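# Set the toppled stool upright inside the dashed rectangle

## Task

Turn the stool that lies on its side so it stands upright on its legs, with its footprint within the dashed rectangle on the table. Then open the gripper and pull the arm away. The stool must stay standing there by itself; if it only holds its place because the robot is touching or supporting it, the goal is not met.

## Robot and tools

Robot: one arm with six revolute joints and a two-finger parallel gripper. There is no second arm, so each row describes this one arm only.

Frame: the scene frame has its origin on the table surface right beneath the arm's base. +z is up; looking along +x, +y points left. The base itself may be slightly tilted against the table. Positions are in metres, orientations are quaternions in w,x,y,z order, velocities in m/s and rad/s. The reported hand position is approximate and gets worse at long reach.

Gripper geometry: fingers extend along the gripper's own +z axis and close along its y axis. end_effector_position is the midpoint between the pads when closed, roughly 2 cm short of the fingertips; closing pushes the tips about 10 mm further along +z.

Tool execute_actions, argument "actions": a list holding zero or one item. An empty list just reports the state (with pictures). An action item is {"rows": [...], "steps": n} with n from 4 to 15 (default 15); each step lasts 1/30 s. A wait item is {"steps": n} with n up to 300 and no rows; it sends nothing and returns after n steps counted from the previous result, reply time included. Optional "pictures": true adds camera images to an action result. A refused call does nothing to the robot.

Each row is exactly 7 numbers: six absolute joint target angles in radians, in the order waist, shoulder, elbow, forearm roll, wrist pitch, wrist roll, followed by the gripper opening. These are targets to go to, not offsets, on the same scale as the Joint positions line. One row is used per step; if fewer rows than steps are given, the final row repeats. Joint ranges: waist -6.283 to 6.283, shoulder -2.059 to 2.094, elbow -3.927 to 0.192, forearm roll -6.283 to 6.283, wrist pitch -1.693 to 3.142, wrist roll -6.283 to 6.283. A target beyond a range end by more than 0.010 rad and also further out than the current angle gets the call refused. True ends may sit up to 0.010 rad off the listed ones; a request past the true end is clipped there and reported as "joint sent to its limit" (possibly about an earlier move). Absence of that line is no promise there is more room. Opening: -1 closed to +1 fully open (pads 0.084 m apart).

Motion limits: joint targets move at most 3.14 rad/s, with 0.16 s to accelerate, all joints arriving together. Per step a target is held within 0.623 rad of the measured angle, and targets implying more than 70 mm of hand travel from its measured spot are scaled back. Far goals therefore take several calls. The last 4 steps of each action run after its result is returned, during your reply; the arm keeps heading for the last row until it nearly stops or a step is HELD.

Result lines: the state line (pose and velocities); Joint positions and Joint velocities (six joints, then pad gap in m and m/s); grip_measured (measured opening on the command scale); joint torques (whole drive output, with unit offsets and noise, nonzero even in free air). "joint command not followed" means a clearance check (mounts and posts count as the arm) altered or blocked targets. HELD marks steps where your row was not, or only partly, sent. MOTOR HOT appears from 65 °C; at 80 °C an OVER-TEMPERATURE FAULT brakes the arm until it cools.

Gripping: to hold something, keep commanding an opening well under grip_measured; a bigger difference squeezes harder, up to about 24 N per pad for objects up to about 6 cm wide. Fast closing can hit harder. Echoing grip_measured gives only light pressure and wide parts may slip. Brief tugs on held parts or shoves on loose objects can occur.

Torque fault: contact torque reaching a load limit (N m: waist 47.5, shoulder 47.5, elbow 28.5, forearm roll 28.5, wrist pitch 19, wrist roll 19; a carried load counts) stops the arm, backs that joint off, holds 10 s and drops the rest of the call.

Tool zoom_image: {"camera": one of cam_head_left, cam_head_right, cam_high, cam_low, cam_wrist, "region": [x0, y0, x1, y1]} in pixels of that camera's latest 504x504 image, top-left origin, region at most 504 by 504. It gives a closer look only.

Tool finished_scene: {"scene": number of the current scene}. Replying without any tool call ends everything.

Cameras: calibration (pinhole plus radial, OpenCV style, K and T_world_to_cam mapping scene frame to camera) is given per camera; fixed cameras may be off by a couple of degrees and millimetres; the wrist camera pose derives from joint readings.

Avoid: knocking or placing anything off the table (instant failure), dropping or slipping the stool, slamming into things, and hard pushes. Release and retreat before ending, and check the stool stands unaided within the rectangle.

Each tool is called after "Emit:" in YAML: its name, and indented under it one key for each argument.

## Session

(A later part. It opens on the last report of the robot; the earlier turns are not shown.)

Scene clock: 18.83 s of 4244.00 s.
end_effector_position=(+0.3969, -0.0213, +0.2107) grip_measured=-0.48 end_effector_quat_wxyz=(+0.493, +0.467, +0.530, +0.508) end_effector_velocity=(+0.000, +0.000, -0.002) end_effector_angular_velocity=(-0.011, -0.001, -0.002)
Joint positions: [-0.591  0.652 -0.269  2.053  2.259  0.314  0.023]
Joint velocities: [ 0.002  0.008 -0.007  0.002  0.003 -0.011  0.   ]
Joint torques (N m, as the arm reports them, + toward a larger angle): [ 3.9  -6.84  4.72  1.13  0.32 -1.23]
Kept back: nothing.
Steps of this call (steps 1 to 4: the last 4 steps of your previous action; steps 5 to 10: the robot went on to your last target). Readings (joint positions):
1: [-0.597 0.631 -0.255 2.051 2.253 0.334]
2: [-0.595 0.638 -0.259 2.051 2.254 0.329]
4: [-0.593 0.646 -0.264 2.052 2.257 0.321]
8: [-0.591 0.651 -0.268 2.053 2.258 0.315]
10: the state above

Emit:
execute_actions:
  actions:
    - {"rows": [[-0.5940,0.6430,-0.2640,2.0530,2.2553,0.3230,-0.55],[-0.5965,0.6335,-0.2570,2.0515,2.2531,0.3320,-0.45],[-0.5990,0.6240,-0.2500,2.0500,2.2510,0.3410,-0.3],[-0.5990,0.6240,-0.2500,2.0500,2.2510,0.3410,-0.1],[-0.5990,0.6240,-0.2500,2.0500,2.2510,0.3410,0.15],[-0.5990,0.6240,-0.2500,2.0500,2.2510,0.3410,0.4],[-0.5990,0.6240,-0.2500,2.0500,2.2510,0.3410,0.65],[-0.6045,0.6276,-0.2510,2.0427,2.2495,0.3370,0.85],[-0.6154,0.6347,-0.2529,2.0281,2.2466,0.3290,1],[-0.6318,0.6453,-0.2558,2.0063,2.2423,0.3170,1],[-0.6536,0.6596,-0.2597,1.9771,2.2365,0.3011,1],[-0.6810,0.6773,-0.2645,1.9407,2.2292,0.2811,1],[-0.7083,0.6951,-0.2693,1.9042,2.2219,0.2611,1],[-0.7356,0.7129,-0.2742,1.8678,2.2147,0.2412,1],[-0.7629,0.7307,-0.2790,1.8314,2.2074,0.2212,1]], "steps": 15}

Emit:
execute_actions:
  actions:
    - {"rows": [[-0.7902,0.7485,-0.2838,1.7949,2.2001,0.2012,1],[-0.8176,0.7662,-0.2886,1.7585,2.1928,0.1812,1],[-0.8394,0.7805,-0.2925,1.7293,2.1870,0.1653,1],[-0.8558,0.7911,-0.2954,1.7075,2.1827,0.1533,1],[-0.8667,0.7982,-0.2973,1.6929,2.1798,0.1453,1],[-0.8722,0.8018,-0.2983,1.6856,2.1783,0.1413,1]], "steps": 14}
  pictures: true

Scene clock: 20.87 s of 4244.00 s.
end_effector_position=(+0.3972, -0.0256, +0.2127) grip_measured=+0.61 end_effector_quat_wxyz=(+0.490, +0.470, +0.528, +0.511) end_effector_velocity=(-0.036, +0.006, +0.007) end_effector_angular_velocity=(+0.052, +0.022, +0.031)
Joint positions: [-0.605  0.629 -0.257  2.044  2.249  0.334  0.069]
Joint velocities: [-0.152  0.083  0.019 -0.228 -0.039 -0.09   0.198]
Joint torques (N m, as the arm reports them, + toward a larger angle): [ 2.93 -4.58  8.35 -3.18  0.78 -0.47]
Steps of this call (steps 1 to 30: the robot went on to your last target; steps 31 to 50: nothing new was sent; steps 51 to 61: the first 11 steps of this action). Readings (joint positions):
51: [-0.591 0.653 -0.271 2.051 2.258 0.313]
52: [-0.591 0.652 -0.271 2.051 2.257 0.314]
54: [-0.593 0.646 -0.267 2.052 2.254 0.321]
58: [-0.599 0.629 -0.262 2.055 2.250 0.334]
61: the state above

Scene clock: 21.33 s of 4244.00 s.
end_effector_position=(+0.3501, -0.0261, +0.2138) grip_measured=+1.00 end_effector_quat_wxyz=(+0.487, +0.472, +0.528, +0.511) end_effector_velocity=(-0.044, -0.006, +0.013) end_effector_angular_velocity=(-0.008, -0.027, -0.032)
Joint positions: [-0.853  0.789 -0.294  1.713  2.184  0.157  0.084]
Joint velocities: [-0.249  0.161 -0.043 -0.337 -0.064 -0.187  0.   ]
Joint torques (N m, as the arm reports them, + toward a larger angle): [ 5.79 -6.13  9.41 -2.01  0.81  0.04]
Steps of this call (steps 1 to 4: the last 4 steps of your previous action; steps 5 to 14: the first 10 steps of this action). Readings (joint positions):
5: [-0.671 0.671 -0.264 1.955 2.232 0.288]
6: [-0.692 0.685 -0.268 1.926 2.226 0.272]
8: [-0.739 0.715 -0.276 1.864 2.214 0.239]
12: [-0.828 0.773 -0.290 1.746 2.190 0.175]
14: the state above
camera_calibration (this result's frames):
cam_wrist: T_world_to_cam=[[0.00936064, 0.0247085, 0.999651, -0.188037], [0.0797629, -0.996528, 0.0238844, 0.00956571], [0.99677, 0.0795115, -0.011299, -0.209882], [0, 0, 0, 1]] pos_world=[0.210201, 0.0308666, 0.185372]

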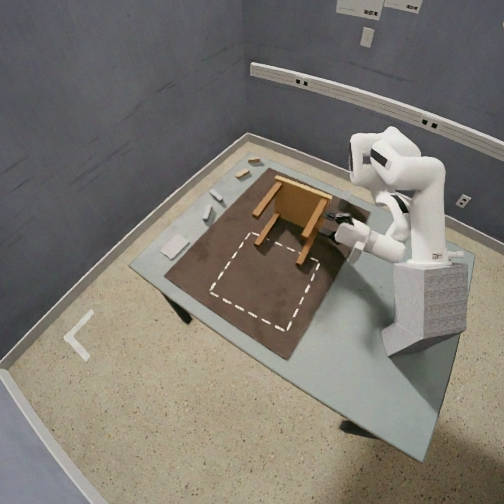

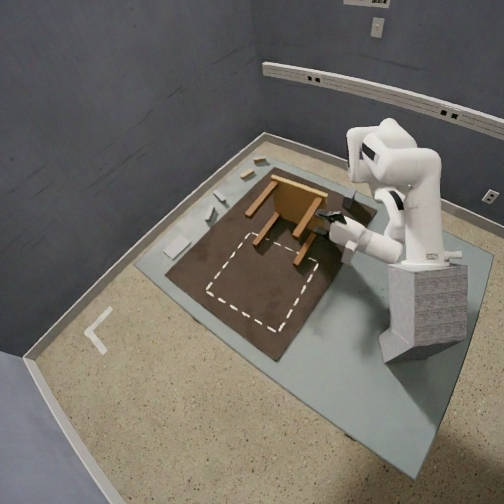

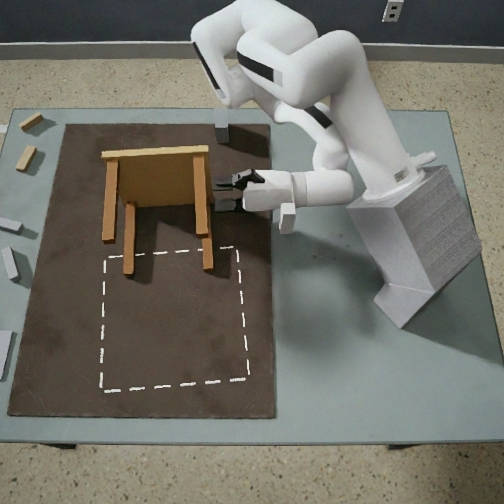

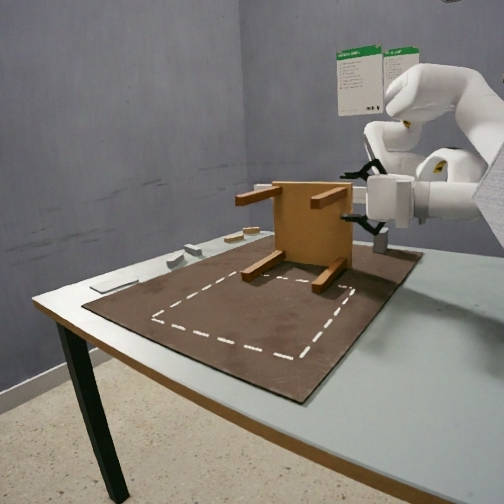

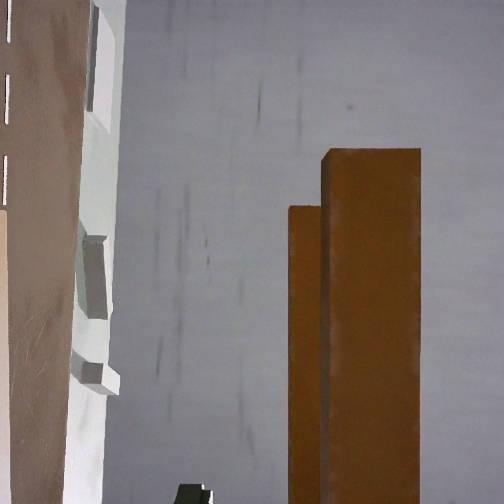

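Emit:
execute_actions:
  actions:
    - {"rows": [[-0.8736,0.8010,-0.2995,1.6854,2.1777,0.1513,1],[-0.8777,0.7988,-0.3030,1.6849,2.1759,0.1811,1],[-0.8845,0.7950,-0.3088,1.6840,2.1728,0.2309,1],[-0.8927,0.7904,-0.3158,1.6829,2.1691,0.2906,1],[-0.9022,0.7851,-0.3239,1.6817,2.1648,0.3602,1],[-0.9132,0.7791,-0.3332,1.6802,2.1599,0.4399,1],[-0.9241,0.7730,-0.3425,1.6788,2.1550,0.5195,1],[-0.9350,0.7670,-0.3518,1.6773,2.1501,0.5991,1],[-0.9459,0.7609,-0.3611,1.6759,2.1453,0.6787,1],[-0.9569,0.7549,-0.3704,1.6745,2.1404,0.7583,1],[-0.9678,0.7488,-0.3797,1.6730,2.1355,0.8379,1],[-0.9787,0.7428,-0.3891,1.6716,2.1306,0.9176,1],[-0.9896,0.7367,-0.3984,1.6702,2.1257,0.9972,1],[-1.0006,0.7306,-0.4077,1.6687,2.1208,1.0768,1],[-1.0115,0.7246,-0.4170,1.6673,2.1159,1.1564,1]], "steps": 15}

Emit:
execute_actions:
  actions:
    - {"rows": [[-1.0224,0.7185,-0.4263,1.6659,2.1110,1.2360,1],[-1.0333,0.7125,-0.4356,1.6644,2.1061,1.3156,1],[-1.0443,0.7064,-0.4449,1.6630,2.1012,1.3953,1],[-1.0552,0.7004,-0.4542,1.6615,2.0963,1.4749,1],[-1.0661,0.6943,-0.4635,1.6601,2.0914,1.5545,1],[-1.0770,0.6883,-0.4728,1.6587,2.0865,1.6341,1],[-1.0879,0.6822,-0.4821,1.6572,2.0816,1.7137,1],[-1.0989,0.6761,-0.4914,1.6558,2.0767,1.7933,1],[-1.1098,0.6701,-0.5007,1.6544,2.0718,1.8729,1],[-1.1194,0.6648,-0.5089,1.6531,2.0675,1.9426,1],[-1.1275,0.6602,-0.5159,1.6520,2.0639,2.0023,1],[-1.1344,0.6565,-0.5217,1.6511,2.0608,2.0521,1],[-1.1398,0.6534,-0.5263,1.6504,2.0583,2.0919,1],[-1.1434,0.6515,-0.5294,1.6500,2.0568,2.1178,1],[-1.1453,0.6504,-0.5310,1.6497,2.0559,2.1317,1]], "steps": 15}

Emit:
execute_actions:
  actions:
    - {"steps": 16}
  pictures: true

Scene clock: 22.37 s of 4244.00 s.
end_effector_position=(+0.3488, -0.0397, +0.2003) grip_measured=+1.00 end_effector_quat_wxyz=(+0.431, +0.527, +0.468, +0.563) end_effector_velocity=(+0.011, -0.089, -0.095) end_effector_angular_velocity=(+1.416, +0.068, -0.017)
Joint positions: [-0.911  0.78  -0.332  1.68   2.161  0.426  0.084]
Joint velocities: [-0.251 -0.139 -0.215 -0.032 -0.112  1.808  0.   ]
Joint torques (N m, as the arm reports them, + toward a larger angle): [ 1.24 -4.97  9.36 -2.5   0.84 -0.05]
Steps of this call (steps 1 to 4: the last 4 steps of your previous action; steps 5 to 20: the robot went on to your last target; steps 21 to 31: the first 11 steps of this action). Readings (joint positions):
21: [-0.872 0.802 -0.298 1.686 2.178 0.141]
22: [-0.872 0.802 -0.298 1.686 2.178 0.142]
24: [-0.874 0.801 -0.300 1.685 2.177 0.156]
28: [-0.889 0.792 -0.313 1.683 2.170 0.268]
31: the state above

Scene clock: 22.87 s of 4244.00 s.
end_effector_position=(+0.3499, -0.1021, +0.1454) grip_measured=+1.00 end_effector_quat_wxyz=(+0.153, +0.674, +0.200, +0.695) end_effector_velocity=(-0.010, -0.148, -0.109) end_effector_angular_velocity=(+1.822, +0.157, +0.042)
Joint positions: [-1.065  0.695 -0.462  1.66   2.092  1.544  0.084]
Joint velocities: [-0.325 -0.179 -0.275 -0.042 -0.145  2.352  0.   ]
Joint torques (N m, as the arm reports them, + toward a larger angle): [-0.44 -6.09  8.17 -2.57  1.22 -0.18]
Steps of this call (steps 1 to 4: the last 4 steps of your previous action; steps 5 to 15: the first 11 steps of this action). Readings (joint positions):
5: [-0.958 0.754 -0.372 1.674 2.140 0.769]
6: [-0.969 0.748 -0.381 1.673 2.135 0.843]
8: [-0.990 0.737 -0.398 1.670 2.126 0.996]
12: [-1.032 0.713 -0.435 1.665 2.107 1.308]
15: the state above

Scene clock: 23.40 s of 4244.00 s.
end_effector_position=(+0.3458, -0.1404, +0.1200) grip_measured=+1.00 end_effector_quat_wxyz=(-0.010, +0.705, +0.045, +0.707) end_effector_velocity=(-0.000, -0.002, -0.002) end_effector_angular_velocity=(+0.024, +0.003, +0.001)
Joint positions: [-1.145  0.651 -0.53   1.65   2.056  2.129  0.084]
Joint velocities: [-0.004 -0.002 -0.004 -0.    -0.002  0.032  0.   ]
Joint torques (N m, as the arm reports them, + toward a larger angle): [-1.96 -7.35  7.29 -2.11  1.26 -0.3 ]
Kept back: nothing.
Steps of this call (steps 1 to 4: the last 4 steps of your previous action; steps 5 to 16: the robot went on to your last target). Readings (joint positions):
1: [-1.076 0.689 -0.472 1.659 2.087 1.623]
2: [-1.086 0.683 -0.481 1.658 2.082 1.700]
4: [-1.106 0.672 -0.498 1.655 2.074 1.846]
8: [-1.136 0.656 -0.523 1.651 2.061 2.056]
16: the state above
camera_calibration (this result's frames):
cam_wrist: T_world_to_cam=[[0.0864889, -0.995384, 0.0416014, -0.146319], [0.00336148, -0.0414661, -0.999134, 0.181561], [0.996247, 0.0865539, -0.000240397, -0.197639], [0, 0, 0, 1]] pos_world=[0.208942, -0.121008, 0.187444]

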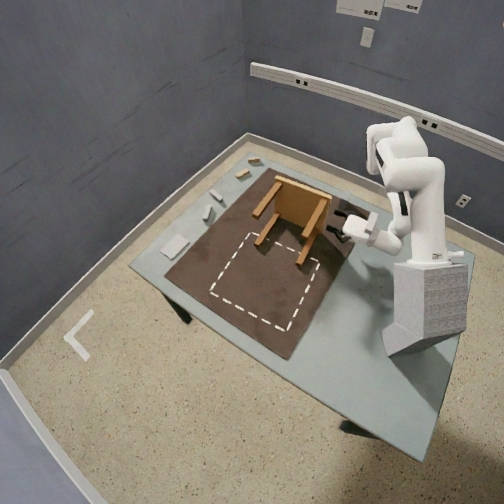

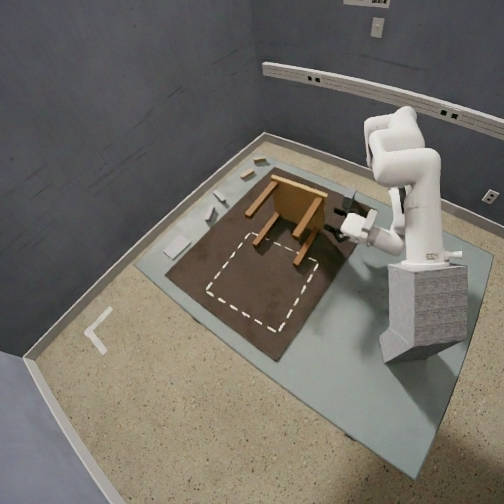

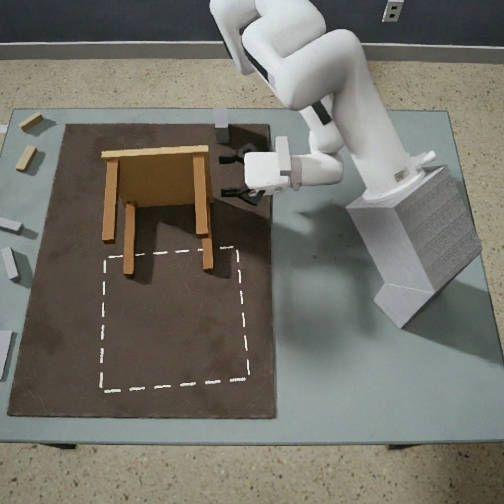

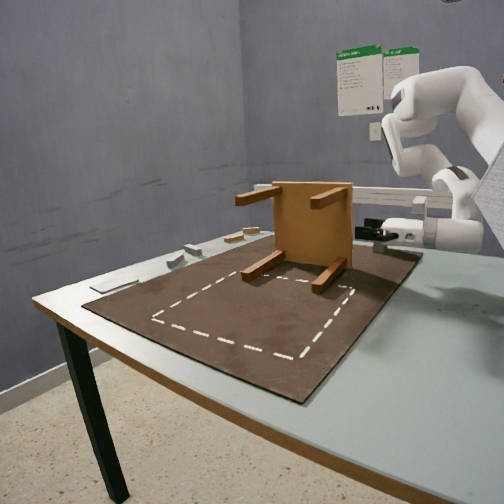

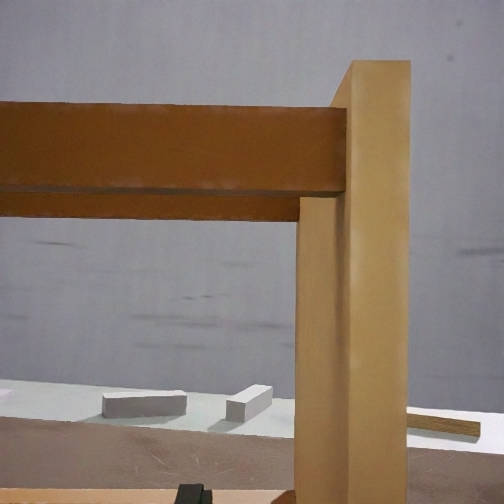

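Emit:
execute_actions:
  actions:
    - {"rows": [[-1.1413,0.6484,-0.5304,1.6544,2.0560,2.1334,1],[-1.1334,0.6443,-0.5291,1.6638,2.0561,2.1369,1],[-1.1215,0.6383,-0.5273,1.6780,2.0562,2.1420,1],[-1.1056,0.6302,-0.5248,1.6968,2.0564,2.1489,1],[-1.0877,0.6211,-0.5220,1.7180,2.0567,2.1566,1],[-1.0679,0.6110,-0.5189,1.7416,2.0570,2.1652,1],[-1.0461,0.5999,-0.5155,1.7675,2.0573,2.1747,0.9],[-1.0242,0.5887,-0.5121,1.7934,2.0575,2.1842,0.8],[-1.0044,0.5786,-0.5090,1.8170,2.0578,2.1928,0.7],[-0.9865,0.5695,-0.5062,1.8382,2.0581,2.2005,0.6],[-0.9706,0.5614,-0.5037,1.8570,2.0583,2.2074,0.5],[-0.9587,0.5554,-0.5019,1.8712,2.0584,2.2125,0.4],[-0.9508,0.5513,-0.5006,1.8806,2.0585,2.2160,0.3],[-0.9468,0.5493,-0.5000,1.8853,2.0586,2.2177,0.2]], "steps": 15}

Emit:
execute_actions:
  actions:
    - {"steps": 12}
  pictures: true

Scene clock: 24.40 s of 4244.00 s.
end_effector_position=(+0.3700, -0.1380, +0.1182) grip_measured=+0.73 end_effector_quat_wxyz=(-0.012, +0.706, +0.045, +0.706) end_effector_velocity=(+0.150, +0.019, +0.001) end_effector_angular_velocity=(+0.009, -0.006, +0.008)
Joint positions: [-1.057  0.606 -0.517  1.754  2.057  2.17   0.074]
Joint velocities: [ 0.542 -0.276  0.081  0.634  0.009  0.229 -0.1  ]
Joint torques (N m, as the arm reports them, + toward a larger angle): [ 0.03 -8.16  7.27 -1.92  1.39 -0.16]
Steps of this call (steps 1 to 15: the robot went on to your last target; steps 16 to 19: nothing new was sent; steps 20 to 30: the first 11 steps of this action). Readings (joint positions):
20: [-1.145 0.650 -0.531 1.650 2.056 2.132]
21: [-1.145 0.650 -0.531 1.650 2.056 2.132]
23: [-1.141 0.648 -0.530 1.655 2.056 2.134]
27: [-1.106 0.630 -0.525 1.697 2.056 2.149]
30: the state above

Scene clock: 24.80 s of 4244.00 s.
end_effector_position=(+0.3998, -0.1339, +0.1202) grip_measured=+0.20 end_effector_quat_wxyz=(-0.012, +0.706, +0.043, +0.707) end_effector_velocity=(+0.005, +0.000, -0.000) end_effector_angular_velocity=(+0.001, +0.002, -0.004)
Joint positions: [-0.949  0.55  -0.5    1.883  2.059  2.217  0.052]
Joint velocities: [ 0.019 -0.009  0.003  0.027  0.001  0.011 -0.003]
Joint torques (N m, as the arm reports them, + toward a larger angle): [ 0.9  -8.29  6.75 -2.02  1.42 -0.26]
Kept back: nothing.
Steps of this call (steps 1 to 4: the last 4 steps of your previous action; steps 5 to 12: the robot went on to your last target). Readings (joint positions):
1: [-1.039 0.596 -0.515 1.776 2.057 2.178]
2: [-1.021 0.587 -0.512 1.797 2.058 2.185]
4: [-0.988 0.570 -0.507 1.835 2.058 2.199]
8: [-0.955 0.554 -0.502 1.874 2.059 2.214]
12: the state above
camera_calibration (this result's frames):
cam_wrist: T_world_to_cam=[[0.0866991, -0.995609, 0.0352934, -0.143908], [0.00267903, -0.0351937, -0.999377, 0.183007], [0.996231, 0.0867396, -0.000383994, -0.251989], [0, 0, 0, 1]] pos_world=[0.263026, -0.114978, 0.187875]

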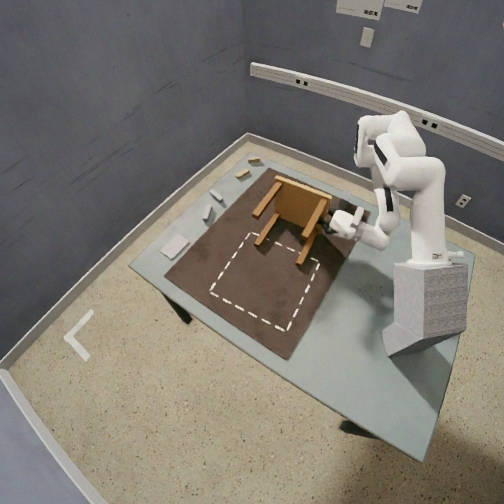

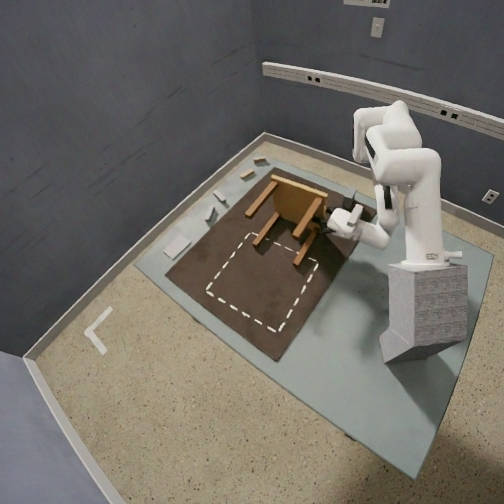

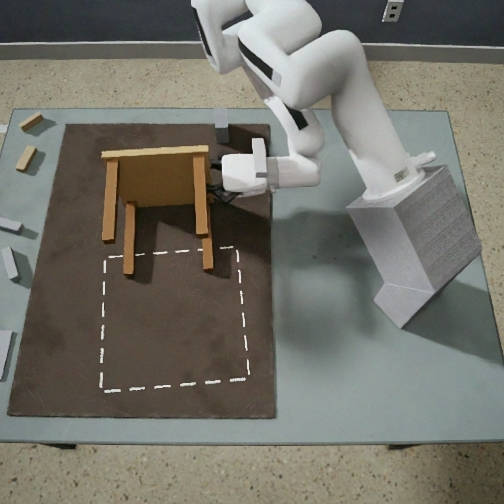

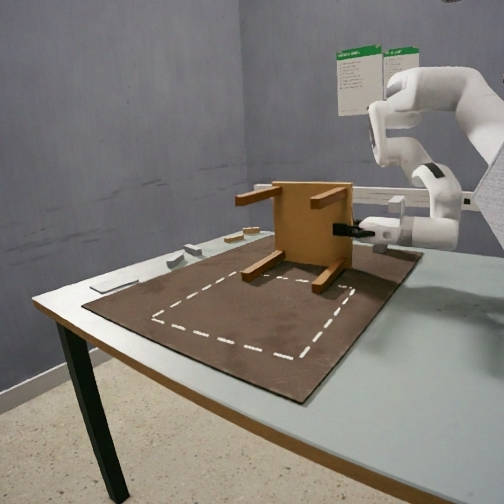

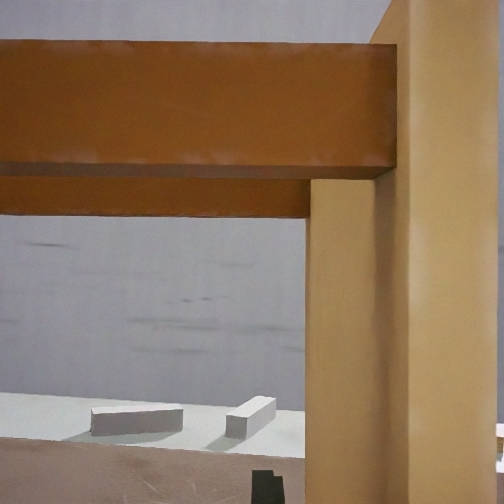

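Emit:
execute_actions:
  actions: []

Scene clock: 25.47 s of 4244.00 s.
end_effector_position=(+0.4004, -0.1338, +0.1203) grip_measured=+0.19 end_effector_quat_wxyz=(-0.012, +0.705, +0.043, +0.707) end_effector_velocity=(+0.000, +0.001, +0.000) end_effector_angular_velocity=(-0.000, -0.000, +0.001)
Joint positions: [-0.947  0.549 -0.5    1.885  2.059  2.218  0.052]
Joint velocities: [ 0.001  0.     0.     0.    -0.    -0.001 -0.   ]
Joint torques (N m, as the arm reports them, + toward a larger angle): [ 1.29 -8.25  6.84 -1.91  1.46 -0.22]
Kept back: nothing.
Steps of this call (steps 1 to 20: the robot went on to your last target). Readings (joint positions):
1: [-0.949 0.550 -0.500 1.884 2.059 2.217]
2: [-0.948 0.550 -0.500 1.884 2.059 2.217]
4: [-0.948 0.550 -0.500 1.885 2.059 2.218]
8: [-0.947 0.550 -0.500 1.885 2.059 2.218]
20: the state above
camera_calibration (this result's frames):
cam_wrist: T_world_to_cam=[[0.086589, -0.995615, 0.0354046, -0.143888], [0.00300408, -0.035277, -0.999373, 0.182964], [0.99624, 0.0866411, -0.0000636971, -0.252695], [0, 0, 0, 1]] pos_world=[0.263654, -0.114908, 0.187928]

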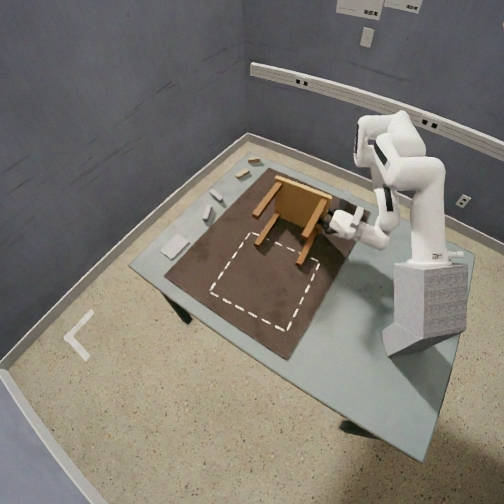

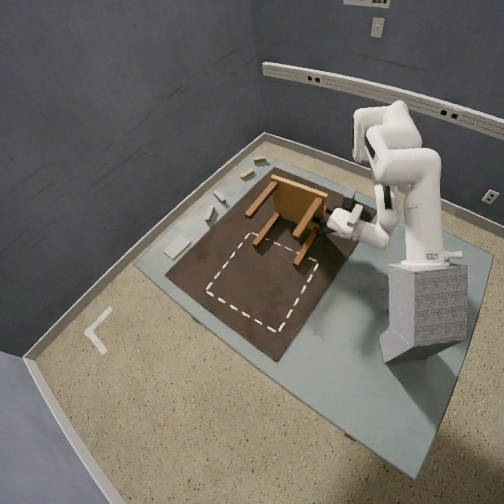

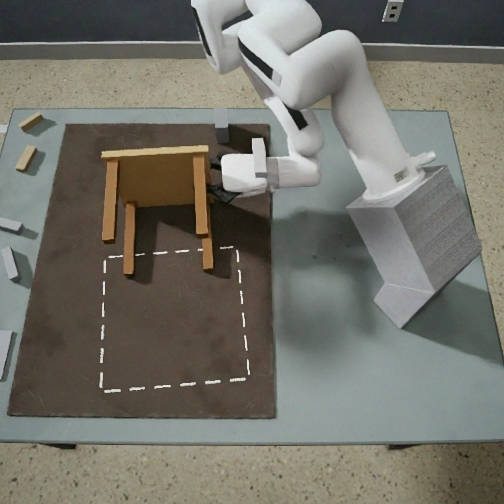

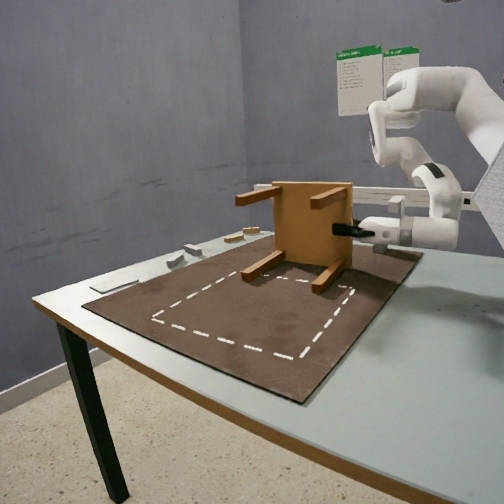

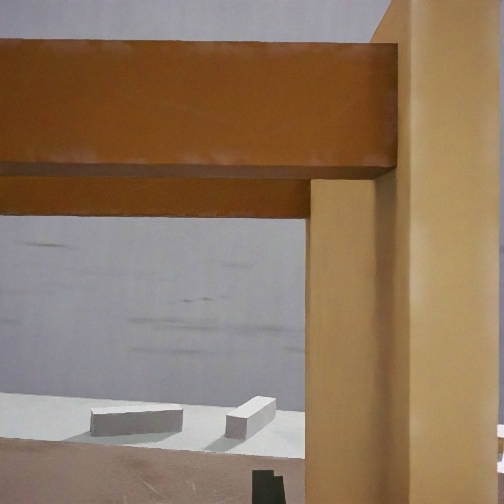

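Emit:
zoom_image:
  camera: "cam_high"
  region: [280, 120, 504, 344]

Emit:
zoom_image:
  camera: "cam_head_left"
  region: [320, 200, 500, 380]

Region (280, 120, 504, 344) of cam_high's 504x504 image, scaled by 2.250, with more detail than that image has.

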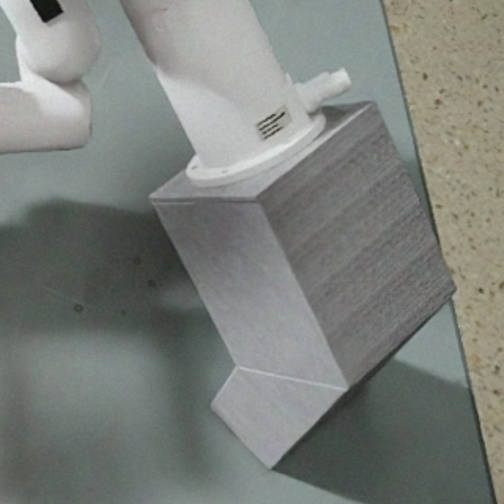

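Region (320, 200, 500, 380) of cam_head_left's 504x504 image, scaled by 2.800, with more detail than that image has.

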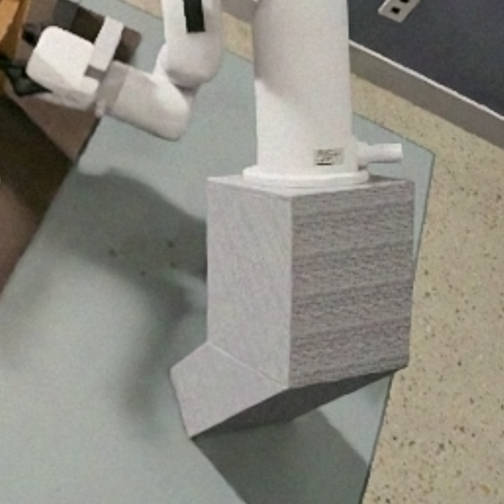

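Emit:
execute_actions:
  actions:
    - {"rows": [[-0.9468,0.5493,-0.5,1.8853,2.0586,2.2177,0.05],[-0.9468,0.5493,-0.5,1.8853,2.0586,2.2177,-0.1],[-0.9468,0.5493,-0.5,1.8853,2.0586,2.2177,-0.25],[-0.9468,0.5493,-0.5,1.8853,2.0586,2.2177,-0.38],[-0.9468,0.5493,-0.5,1.8853,2.0586,2.2177,-0.48],[-0.9468,0.5493,-0.5,1.8853,2.0586,2.2177,-0.55],[-0.9468,0.5493,-0.5,1.8853,2.0586,2.2177,-0.61],[-0.9468,0.5493,-0.5,1.8853,2.0586,2.2177,-0.66],[-0.9468,0.5493,-0.5,1.8853,2.0586,2.2177,-0.72],[-0.9468,0.5493,-0.5,1.8853,2.0586,2.2177,-0.8],[-0.9468,0.5493,-0.5,1.8853,2.0586,2.2177,-0.9],[-0.9468,0.5493,-0.5,1.8853,2.0586,2.2177,-1.0]], "steps": 15}

Scene clock: 34.33 s of 4244.00 s.
end_effector_position=(+0.4006, -0.1344, +0.1204) grip_measured=-0.66 end_effector_quat_wxyz=(-0.012, +0.705, +0.043, +0.707) end_effector_velocity=(+0.001, -0.004, +0.001) end_effector_angular_velocity=(+0.008, -0.007, -0.004)
Joint positions: [-0.947  0.549 -0.5    1.886  2.06   2.218  0.015]
Joint velocities: [-0.004 -0.006 -0.001 -0.004  0.005  0.014 -0.   ]
Joint torques (N m, as the arm reports them, + toward a larger angle): [ 2.71 -7.54  7.   -2.13  0.62 -0.87]
Steps of this call (steps 1 to 15: the robot went on to your last target; steps 16 to 90: nothing new was sent; then 5.50 s passed at rest; steps 91 to 101: the first 11 steps of this action). Readings (joint positions):
91: [-0.947 0.549 -0.500 1.885 2.059 2.218]
92: [-0.947 0.549 -0.500 1.885 2.059 2.218]
94: [-0.947 0.549 -0.500 1.885 2.059 2.218]
98: [-0.947 0.549 -0.500 1.885 2.059 2.218]
101: the state above

Emit:
execute_actions:
  actions:
    - {"rows": [[-0.9464,0.5479,-0.497,1.8853,2.059,2.2117,-1],[-0.9457,0.545,-0.491,1.8853,2.0598,2.1996,-1],[-0.9446,0.5407,-0.482,1.8852,2.061,2.1814,-1],[-0.9433,0.5358,-0.4718,1.8852,2.0623,2.1608,-1],[-0.9419,0.5306,-0.4611,1.8851,2.0637,2.1391,-1],[-0.9407,0.5257,-0.4509,1.885,2.0651,2.1185,-1],[-0.9393,0.5205,-0.4401,1.885,2.0665,2.0967,-1],[-0.935,0.5174,-0.4303,1.8856,2.069,2.0734,-1],[-0.9302,0.5144,-0.4206,1.8864,2.0716,2.0502,-1],[-0.925,0.5115,-0.411,1.8874,2.0744,2.0269,-1],[-0.9194,0.5087,-0.4014,1.8886,2.0773,2.0037,-1],[-0.9135,0.5059,-0.3919,1.8899,2.0803,1.9804,-1],[-0.9073,0.5032,-0.3825,1.8913,2.0833,1.9571,-1],[-0.9008,0.5006,-0.3733,1.8929,2.0865,1.9339,-1],[-0.894,0.4981,-0.3641,1.8945,2.0897,1.9106,-1]], "steps": 15}

Emit:
execute_actions:
  actions:
    - {"rows": [[-0.8850,0.4969,-0.3548,1.8993,2.0936,1.8856,-1],[-0.8755,0.4958,-0.3458,1.9045,2.0976,1.8603,-1],[-0.8655,0.4949,-0.337,1.91,2.1017,1.835,-1],[-0.855,0.4942,-0.3284,1.916,2.1059,1.8095,-1],[-0.844,0.4937,-0.32,1.9224,2.1102,1.784,-1],[-0.8327,0.4934,-0.3118,1.9292,2.1147,1.7582,-1],[-0.8221,0.4932,-0.304,1.9364,2.1193,1.7322,-1],[-0.8098,0.4937,-0.2966,1.9443,2.1243,1.7066,-1],[-0.7966,0.4952,-0.2896,1.953,2.13,1.6813,-1],[-0.783,0.497,-0.2829,1.9621,2.1359,1.6561,-1],[-0.769,0.4992,-0.2765,1.9716,2.1421,1.6309,-1],[-0.7546,0.5017,-0.2704,1.9815,2.1485,1.6058,-1],[-0.7398,0.5045,-0.2647,1.9918,2.1551,1.5807,-1],[-0.7245,0.5076,-0.2592,2.0026,2.1619,1.5556,-1],[-0.7089,0.5111,-0.2541,2.0138,2.169,1.5306,-1]], "steps": 15}

Scene clock: 35.20 s of 4244.00 s.
end_effector_position=(+0.3983, -0.1255, +0.1346) grip_measured=-0.66 end_effector_quat_wxyz=(+0.016, +0.705, +0.071, +0.705) end_effector_velocity=(-0.007, +0.052, +0.081) end_effector_angular_velocity=(-0.433, -0.028, -0.002)
Joint positions: [-0.937  0.525 -0.447  1.885  2.065  2.109  0.015]
Joint velocities: [ 0.083 -0.113  0.278  0.007  0.056 -0.606 -0.   ]
Joint torques (N m, as the arm reports them, + toward a larger angle): [ 1.76 -7.7   7.66 -2.55  0.96 -0.93]
Steps of this call (steps 1 to 4: the last 4 steps of your previous action; steps 5 to 15: the robot went on to your last target; steps 16 to 26: the first 11 steps of this action). Readings (joint positions):
16: [-0.947 0.549 -0.500 1.885 2.059 2.218]
17: [-0.947 0.549 -0.500 1.885 2.059 2.217]
19: [-0.947 0.548 -0.497 1.886 2.059 2.210]
23: [-0.943 0.537 -0.474 1.885 2.061 2.164]
26: the state above

Scene clock: 35.70 s of 4244.00 s.
end_effector_position=(+0.4004, -0.0869, +0.1786) grip_measured=-0.66 end_effector_quat_wxyz=(+0.101, +0.690, +0.156, +0.700) end_effector_velocity=(+0.013, +0.092, +0.082) end_effector_angular_velocity=(-0.521, -0.045, +0.004)
Joint positions: [-0.83   0.495 -0.312  1.932  2.114  1.756  0.015]
Joint velocities: [ 0.346  0.003  0.231  0.215  0.14  -0.756  0.   ]
Joint torques (N m, as the arm reports them, + toward a larger angle): [ 5.24 -8.29  7.49 -3.3   2.5  -0.44]
Steps of this call (steps 1 to 4: the last 4 steps of your previous action; steps 5 to 15: the first 11 steps of this action). Readings (joint positions):
5: [-0.916 0.509 -0.400 1.889 2.078 1.999]
6: [-0.911 0.506 -0.391 1.891 2.081 1.976]
8: [-0.898 0.502 -0.372 1.896 2.087 1.930]
12: [-0.863 0.496 -0.336 1.913 2.102 1.831]
15: the state above

Emit:
execute_actions:
  actions:
    - {"rows": [[-0.6912,0.5158,-0.2499,2.0264,2.1771,1.5054,-1],[-0.6732,0.521,-0.246,2.0394,2.1856,1.4804,-1],[-0.6547,0.5267,-0.2426,2.0529,2.1944,1.4558,-1],[-0.6359,0.5328,-0.2395,2.0668,2.2036,1.4315,-1],[-0.6167,0.5394,-0.2368,2.0812,2.2131,1.4075,-1],[-0.5971,0.5464,-0.2346,2.0961,2.2229,1.3838,-1],[-0.5771,0.5539,-0.2327,2.1114,2.2331,1.3604,-1],[-0.5568,0.5618,-0.2312,2.1271,2.2436,1.3373,-1],[-0.536,0.5702,-0.2301,2.1434,2.2544,1.3145,-1],[-0.5149,0.5791,-0.2294,2.1601,2.2656,1.292,-1],[-0.4934,0.5885,-0.2291,2.1772,2.2771,1.2698,-1],[-0.4715,0.5983,-0.2292,2.1948,2.289,1.2479,-1],[-0.4493,0.6085,-0.2297,2.2129,2.3012,1.2263,-1],[-0.4266,0.6192,-0.2306,2.2314,2.3137,1.2051,-1],[-0.4036,0.6304,-0.2319,2.2504,2.3266,1.1841,-1]], "steps": 15}

Emit:
execute_actions:
  actions:
    - {"rows": [[-0.3797,0.6438,-0.2341,2.2703,2.341,1.1625,-1],[-0.3556,0.6573,-0.2365,2.2907,2.3556,1.1416,-1],[-0.3313,0.6709,-0.2392,2.3117,2.3704,1.1213,-1],[-0.3067,0.6846,-0.2422,2.3333,2.3853,1.1017,-1],[-0.2818,0.6984,-0.2454,2.3555,2.4004,1.0828,-1],[-0.2566,0.7122,-0.2489,2.3783,2.4156,1.0645,-1],[-0.2311,0.7261,-0.2526,2.4017,2.431,1.0469,-1],[-0.2073,0.7377,-0.2561,2.4255,2.4451,1.0341,-1],[-0.1826,0.7493,-0.2599,2.4517,2.4589,1.0233,-1],[-0.157,0.7609,-0.2639,2.4802,2.4725,1.0145,-1],[-0.1305,0.7725,-0.2682,2.5111,2.4859,1.0078,-1],[-0.103,0.7841,-0.2728,2.5445,2.499,1.0032,-1],[-0.0746,0.7957,-0.2777,2.5804,2.5119,1.0006,-1],[-0.0452,0.8072,-0.2828,2.6189,2.5246,1.0001,-1],[-0.0149,0.8188,-0.2882,2.66,2.5371,1.0016,-1]], "steps": 15}

Scene clock: 36.67 s of 4244.00 s.
end_effector_position=(+0.4082, -0.0360, +0.2136) grip_measured=-0.67 end_effector_quat_wxyz=(+0.194, +0.663, +0.245, +0.681) end_effector_velocity=(+0.011, +0.110, +0.055) end_effector_angular_velocity=(-0.469, -0.036, +0.003)
Joint positions: [-0.591  0.55  -0.235  2.102  2.227  1.379  0.015]
Joint velocities: [ 0.577  0.216  0.064  0.429  0.292 -0.663  0.   ]
Joint torques (N m, as the arm reports them, + toward a larger angle): [ 7.9  -7.37  7.82 -4.19  1.96 -0.3 ]
Steps of this call (steps 1 to 4: the last 4 steps of your previous action; steps 5 to 18: the robot went on to your last target; steps 19 to 29: the first 11 steps of this action). Readings (joint positions):
19: [-0.709 0.511 -0.255 2.014 2.169 1.531]
20: [-0.708 0.511 -0.254 2.015 2.170 1.529]
22: [-0.697 0.514 -0.252 2.023 2.175 1.513]
26: [-0.645 0.531 -0.242 2.061 2.200 1.444]
29: the state above

Scene clock: 37.17 s of 4244.00 s.
end_effector_position=(+0.4087, +0.0235, +0.2326) grip_measured=-0.67 end_effector_quat_wxyz=(+0.281, +0.625, +0.330, +0.649) end_effector_velocity=(-0.010, +0.121, +0.024) end_effector_angular_velocity=(-0.526, -0.041, +0.005)
Joint positions: [-0.254  0.713 -0.25   2.384  2.417  1.068  0.015]
Joint velocities: [ 0.736  0.379 -0.103  0.71   0.422 -0.456 -0.   ]
Joint torques (N m, as the arm reports them, + toward a larger angle): [11.98 -7.12  7.37 -4.39  1.61  0.28]
Steps of this call (steps 1 to 4: the last 4 steps of your previous action; steps 5 to 15: the first 11 steps of this action). Readings (joint positions):
5: [-0.488 0.592 -0.230 2.182 2.281 1.267]
6: [-0.466 0.602 -0.231 2.200 2.293 1.246]
8: [-0.421 0.624 -0.233 2.236 2.318 1.203]
12: [-0.327 0.674 -0.241 2.317 2.374 1.121]
15: the state above

Emit:
execute_actions:
  actions:
    - {"rows": [[0.0092,0.8267,-0.2917,2.6965,2.5459,1.0094,-1],[0.0334,0.8346,-0.2953,2.7334,2.5542,1.0178,-1],[0.0575,0.8425,-0.2993,2.7708,2.562,1.0266,-1],[0.0818,0.8503,-0.3034,2.8086,2.5694,1.0359,-1],[0.106,0.8582,-0.3078,2.8468,2.5763,1.0457,-1],[0.1303,0.8661,-0.3124,2.8855,2.5827,1.056,-1],[0.1546,0.874,-0.3172,2.9246,2.5886,1.0668,-1],[0.179,0.8819,-0.3223,2.9642,2.5941,1.0781,-1],[0.2034,0.8898,-0.3276,3.0042,2.5991,1.0898,-1],[0.2278,0.8976,-0.3331,3.0447,2.6037,1.1021,-1],[0.2523,0.9055,-0.3389,3.0856,2.6077,1.1149,-1],[0.2768,0.9134,-0.3449,3.1269,2.6113,1.1281,-1]], "steps": 12}

Emit:
execute_actions:
  actions:
    - {"rows": [[0.2995,0.9212,-0.3524,3.1654,2.611,1.1398,-1],[0.3214,0.929,-0.3601,3.2027,2.6103,1.1508,-1],[0.3427,0.9368,-0.3679,3.2389,2.6092,1.1611,-1],[0.3633,0.9446,-0.376,3.2739,2.6077,1.1707,-1],[0.3831,0.9524,-0.3842,3.3077,2.6058,1.1797,-1],[0.4023,0.9603,-0.3926,3.3404,2.6035,1.188,-1],[0.4208,0.9681,-0.4012,3.3719,2.6008,1.1956,-1],[0.4386,0.9759,-0.41,3.4022,2.5978,1.2026,-1],[0.4556,0.9837,-0.4189,3.4314,2.5943,1.2089,-1],[0.472,0.9915,-0.4281,3.4594,2.5905,1.2145,-1],[0.4877,0.9993,-0.4374,3.4862,2.5862,1.2194,-1],[0.5027,1.0071,-0.4469,3.5119,2.5816,1.2237,-1]], "steps": 12}
  pictures: true

Scene clock: 39.60 s of 4244.00 s.
end_effector_position=(+0.4046, +0.0672, +0.2362) grip_measured=-0.67 end_effector_quat_wxyz=(+0.340, +0.593, +0.388, +0.619) end_effector_velocity=(-0.006, +0.066, -0.003) end_effector_angular_velocity=(-0.263, -0.014, +0.000)
Joint positions: [ 0.065  0.845 -0.301  2.784  2.564  1.03   0.015]
Joint velocities: [ 0.604  0.191 -0.107  0.933  0.185  0.229  0.   ]
Joint torques (N m, as the arm reports them, + toward a larger angle): [15.69 -6.03  5.76 -3.8   1.64  0.52]
Steps of this call (steps 1 to 4: the last 4 steps of your previous action; steps 5 to 30: the robot went on to your last target; steps 31 to 65: nothing new was sent; steps 66 to 73: the first 8 steps of this action). Readings (joint positions):
66: [-0.015 0.819 -0.288 2.660 2.537 1.002]
67: [-0.013 0.819 -0.288 2.663 2.538 1.002]
69: [0.000 0.824 -0.291 2.685 2.543 1.007]
73: the state above

Scene clock: 40.00 s of 4244.00 s.
end_effector_position=(+0.3991, +0.0973, +0.2343) grip_measured=-0.67 end_effector_quat_wxyz=(+0.377, +0.565, +0.426, +0.598) end_effector_velocity=(-0.013, +0.078, -0.008) end_effector_angular_velocity=(-0.343, -0.041, +0.010)
Joint positions: [ 0.336  0.936 -0.367  3.228  2.605  1.157  0.015]
Joint velocities: [ 0.638  0.239 -0.235  1.083 -0.023  0.298  0.   ]
Joint torques (N m, as the arm reports them, + toward a larger angle): [16.22 -8.44  3.25 -3.88  3.11 -0.09]
Steps of this call (steps 1 to 4: the last 4 steps of your previous action; steps 5 to 12: the first 8 steps of this action). Readings (joint positions):
5: [0.176 0.880 -0.323 2.960 2.592 1.078]
6: [0.200 0.888 -0.328 2.999 2.596 1.090]
8: [0.247 0.904 -0.339 3.077 2.603 1.113]
12: the state above
camera_calibration (this result's frames):
cam_wrist: T_world_to_cam=[[0.039947, -0.360433, 0.931929, -0.170949], [0.0761847, -0.92886, -0.362511, 0.213572], [0.996293, 0.08548, -0.00964572, -0.269066], [0, 0, 0, 1]] pos_world=[0.258627, 0.159763, 0.234139]

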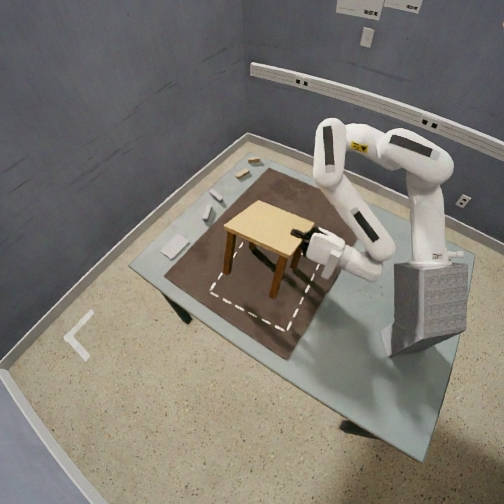

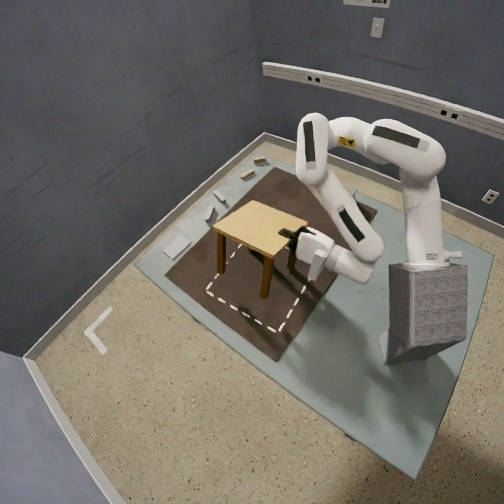

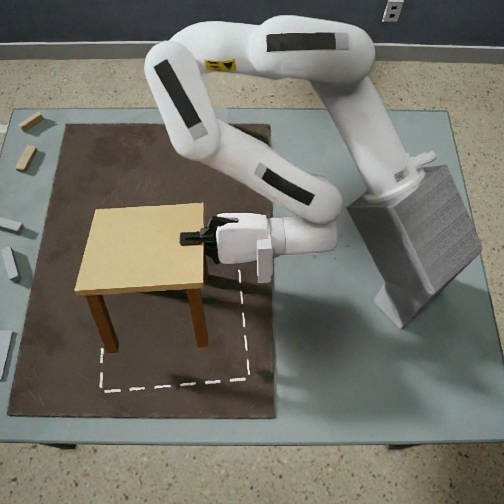

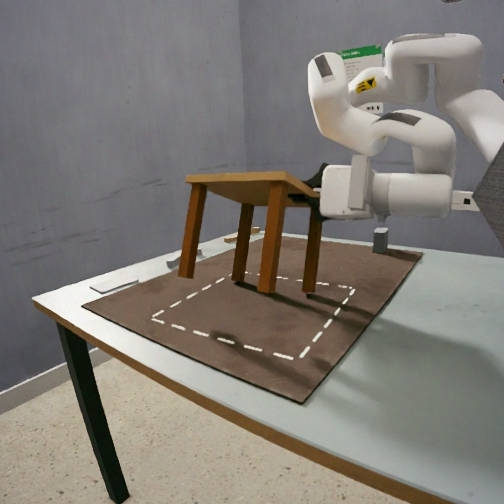

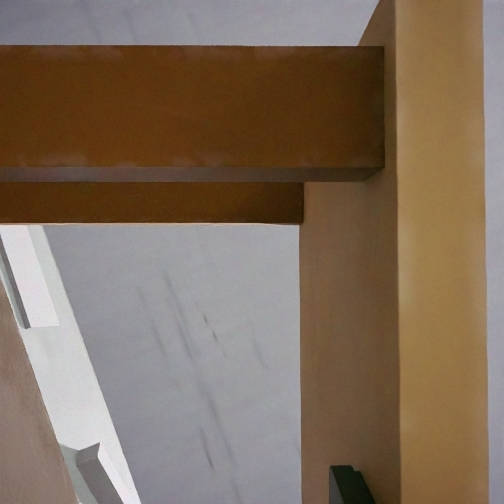

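Emit:
execute_actions:
  actions:
    - {"rows": [[0.5161,1.016,-0.4579,3.5328,2.5777,1.2219,-1],[0.5286,1.025,-0.4688,3.552,2.5739,1.219,-1],[0.5401,1.0339,-0.4798,3.5695,2.57,1.215,-1],[0.5507,1.0428,-0.4907,3.5852,2.5662,1.2099,-1],[0.5603,1.0518,-0.5017,3.5992,2.5623,1.2037,-1],[0.569,1.0607,-0.5126,3.6114,2.5584,1.1964,-1],[0.5767,1.0696,-0.5236,3.6219,2.5546,1.1881,-1],[0.5834,1.0785,-0.5345,3.6307,2.5507,1.1786,-1],[0.5892,1.0875,-0.5455,3.6377,2.5469,1.168,-1],[0.5941,1.0964,-0.5564,3.643,2.543,1.1564,-1]], "steps": 10}

Emit:
execute_actions:
  actions:
    - {"rows": [[0.599,1.1051,-0.5673,3.6487,2.5402,1.1456,-1],[0.6036,1.1138,-0.5782,3.654,2.5374,1.1345,-1],[0.6079,1.1225,-0.5892,3.6588,2.5346,1.123,-1],[0.6118,1.1312,-0.6001,3.6631,2.5318,1.1112,-1],[0.6151,1.139,-0.6099,3.6666,2.5293,1.1002,-1],[0.6182,1.1469,-0.6197,3.6698,2.5268,1.089,-1],[0.6207,1.1538,-0.6285,3.6723,2.5246,1.0788,-1],[0.6228,1.1599,-0.6361,3.6742,2.5226,1.0697,-1],[0.6247,1.166,-0.6438,3.6759,2.5207,1.0604,-1],[0.6262,1.1712,-0.6503,3.6772,2.519,1.0523,-1],[0.6274,1.1756,-0.6558,3.6782,2.5176,1.0455,-1],[0.6283,1.1791,-0.6601,3.6789,2.5165,1.04,-1],[0.6288,1.1812,-0.6629,3.6792,2.5158,1.0365,-1],[0.6291,1.1825,-0.6645,3.6795,2.5154,1.0344,-1],[0.6293,1.1834,-0.6656,3.6796,2.5151,1.033,-1]], "steps": 15}

Emit:
execute_actions:
  actions:
    - {"steps": 10}
  pictures: true

Scene clock: 40.70 s of 4244.00 s.
end_effector_position=(+0.3949, +0.1246, +0.2301) grip_measured=-0.66 end_effector_quat_wxyz=(+0.416, +0.538, +0.458, +0.572) end_effector_velocity=(-0.010, +0.068, -0.014) end_effector_angular_velocity=(-0.284, -0.032, -0.001)
Joint positions: [ 0.526  1.024 -0.468  3.549  2.574  1.217  0.015]
Joint velocities: [ 0.262  0.204 -0.249  0.385 -0.088 -0.091  0.   ]
Joint torques (N m, as the arm reports them, + toward a larger angle): [18.55 -8.81  1.44 -2.76  3.99 -0.2 ]
Steps of this call (steps 1 to 4: the last 4 steps of your previous action; steps 5 to 15: the robot went on to your last target; steps 16 to 21: the first 6 steps of this action). Readings (joint positions):
16: [0.501 1.006 -0.446 3.510 2.582 1.223]
17: [0.502 1.007 -0.447 3.512 2.581 1.223]
19: [0.511 1.013 -0.454 3.526 2.579 1.222]
21: the state above

Scene clock: 41.20 s of 4244.00 s.
end_effector_position=(+0.3882, +0.1645, +0.2158) grip_measured=-0.66 end_effector_quat_wxyz=(+0.466, +0.494, +0.505, +0.533) end_effector_velocity=(-0.013, +0.064, -0.030) end_effector_angular_velocity=(-0.311, -0.021, +0.002)
Joint positions: [ 0.618  1.148 -0.621  3.668  2.526  1.086  0.015]
Joint velocities: [ 0.08   0.208 -0.257  0.083 -0.067 -0.295  0.   ]
Joint torques (N m, as the arm reports them, + toward a larger angle): [ 18.52 -10.51   0.67  -2.77   4.21  -0.12]
Steps of this call (steps 1 to 4: the last 4 steps of your previous action; steps 5 to 15: the first 11 steps of this action). Readings (joint positions):
5: [0.570 1.065 -0.518 3.611 2.556 1.189]
6: [0.577 1.074 -0.529 3.620 2.553 1.180]
8: [0.589 1.091 -0.550 3.636 2.546 1.161]
12: [0.608 1.125 -0.593 3.658 2.534 1.118]
15: the state above

Scene clock: 41.53 s of 4244.00 s.
end_effector_position=(+0.3862, +0.1750, +0.2106) grip_measured=-0.66 end_effector_quat_wxyz=(+0.479, +0.481, +0.518, +0.520) end_effector_velocity=(+0.000, +0.004, -0.003) end_effector_angular_velocity=(-0.027, -0.002, -0.004)
Joint positions: [ 0.629  1.182 -0.664  3.679  2.516  1.035  0.015]
Joint velocities: [ 0.003  0.015 -0.022  0.005 -0.005 -0.026 -0.   ]
Joint torques (N m, as the arm reports them, + toward a larger angle): [ 19.02 -10.33   0.53  -2.69   4.24  -0.1 ]
Kept back: nothing.
Steps of this call (steps 1 to 4: the last 4 steps of your previous action; steps 5 to 10: the robot went on to your last target). Readings (joint positions):
1: [0.620 1.155 -0.629 3.671 2.524 1.077]
2: [0.622 1.161 -0.637 3.673 2.522 1.068]
4: [0.625 1.171 -0.649 3.676 2.519 1.053]
8: [0.628 1.180 -0.662 3.679 2.516 1.038]
10: the state above
camera_calibration (this result's frames):
cam_wrist: T_world_to_cam=[[0.00856446, -0.0109424, 0.999903, -0.183713], [0.0774681, -0.996928, -0.0115734, 0.215594], [0.996958, 0.0775597, -0.00769046, -0.262383], [0, 0, 0, 1]] pos_world=[0.246457, 0.233271, 0.184173]

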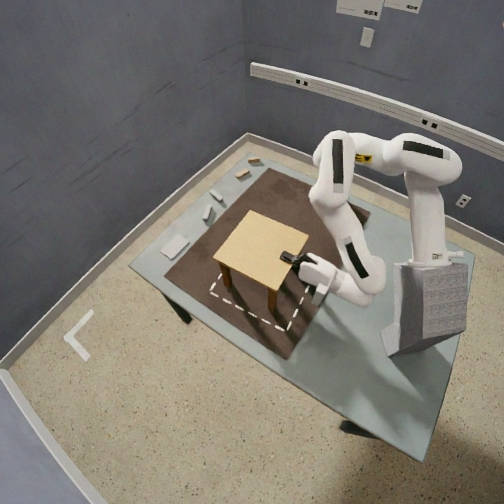

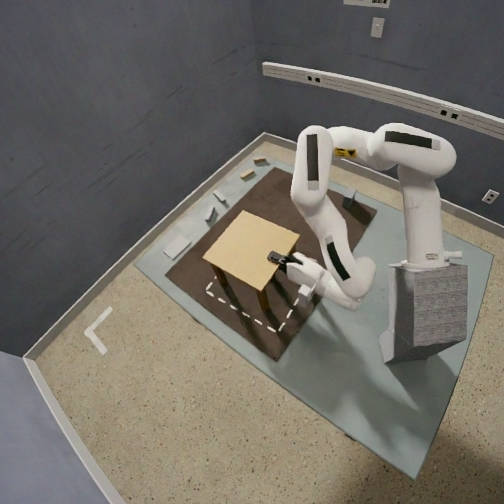

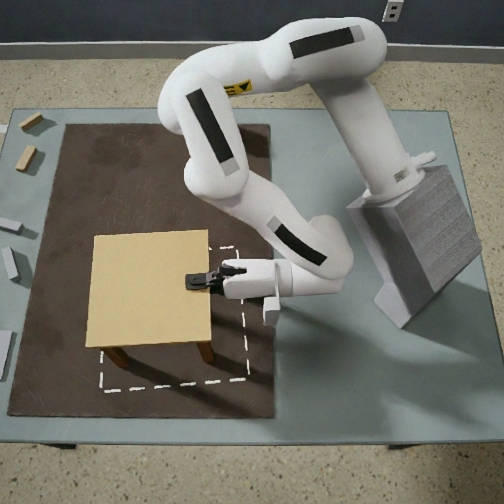

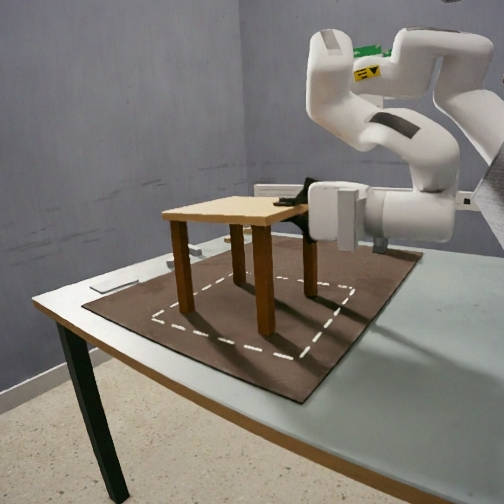

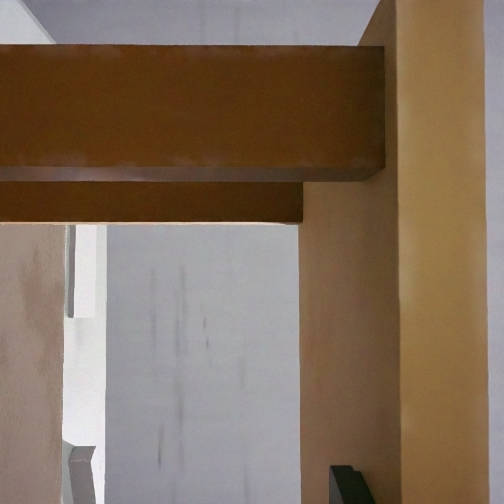

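Emit:
execute_actions:
  actions:
    - {"rows": [[0.6272,1.1843,-0.6663,3.6767,2.5158,1.0321,-1],[0.6251,1.1851,-0.6669,3.6739,2.5165,1.0311,-1],[0.6231,1.186,-0.6676,3.671,2.5172,1.0302,-1],[0.621,1.1868,-0.6682,3.6682,2.5179,1.0292,-1],[0.6189,1.1877,-0.6689,3.6653,2.5186,1.0283,-1]], "steps": 14}

Scene clock: 42.37 s of 4244.00 s.
end_effector_position=(+0.3862, +0.1756, +0.2092) grip_measured=-0.67 end_effector_quat_wxyz=(+0.480, +0.480, +0.518, +0.520) end_effector_velocity=(-0.000, +0.000, -0.003) end_effector_angular_velocity=(+0.004, -0.000, +0.000)
Joint positions: [ 0.621  1.187 -0.668  3.667  2.519  1.029  0.015]
Joint velocities: [-0.016  0.006 -0.004 -0.024  0.006 -0.008 -0.   ]
Joint torques (N m, as the arm reports them, + toward a larger angle): [18.26 -9.95  0.44 -2.34  3.24 -0.32]
Steps of this call (steps 1 to 15: the robot went on to your last target; steps 16 to 25: the first 10 steps of this action). Readings (joint positions):
16: [0.629 1.183 -0.666 3.680 2.515 1.033]
17: [0.629 1.183 -0.666 3.679 2.515 1.033]
19: [0.628 1.184 -0.666 3.677 2.516 1.032]
23: [0.622 1.186 -0.668 3.669 2.518 1.030]
25: the state above

Emit:
execute_actions:
  actions:
    - {"rows": [[0.6172,1.1884,-0.6694,3.6629,2.5192,1.0275,-1],[0.6154,1.1891,-0.67,3.6605,2.5198,1.0268,-1],[0.6137,1.1898,-0.6705,3.6581,2.5204,1.026,-1]], "steps": 12}

Scene clock: 42.77 s of 4244.00 s.
end_effector_position=(+0.3861, +0.1756, +0.2083) grip_measured=-0.67 end_effector_quat_wxyz=(+0.480, +0.481, +0.517, +0.521) end_effector_velocity=(-0.001, -0.000, -0.002) end_effector_angular_velocity=(+0.001, -0.001, +0.001)
Joint positions: [ 0.615  1.189 -0.67   3.659  2.522  1.027  0.015]
Joint velocities: [-0.012  0.005 -0.001 -0.017  0.007 -0.006  0.   ]
Joint torques (N m, as the arm reports them, + toward a larger angle): [16.15 -9.65 -0.23 -1.93  1.74 -0.25]
Steps of this call (steps 1 to 4: the last 4 steps of your previous action; steps 5 to 12: the first 8 steps of this action). Readings (joint positions):
5: [0.620 1.187 -0.669 3.665 2.520 1.028]
6: [0.619 1.188 -0.669 3.665 2.520 1.028]
8: [0.618 1.188 -0.669 3.663 2.520 1.028]
12: the state above


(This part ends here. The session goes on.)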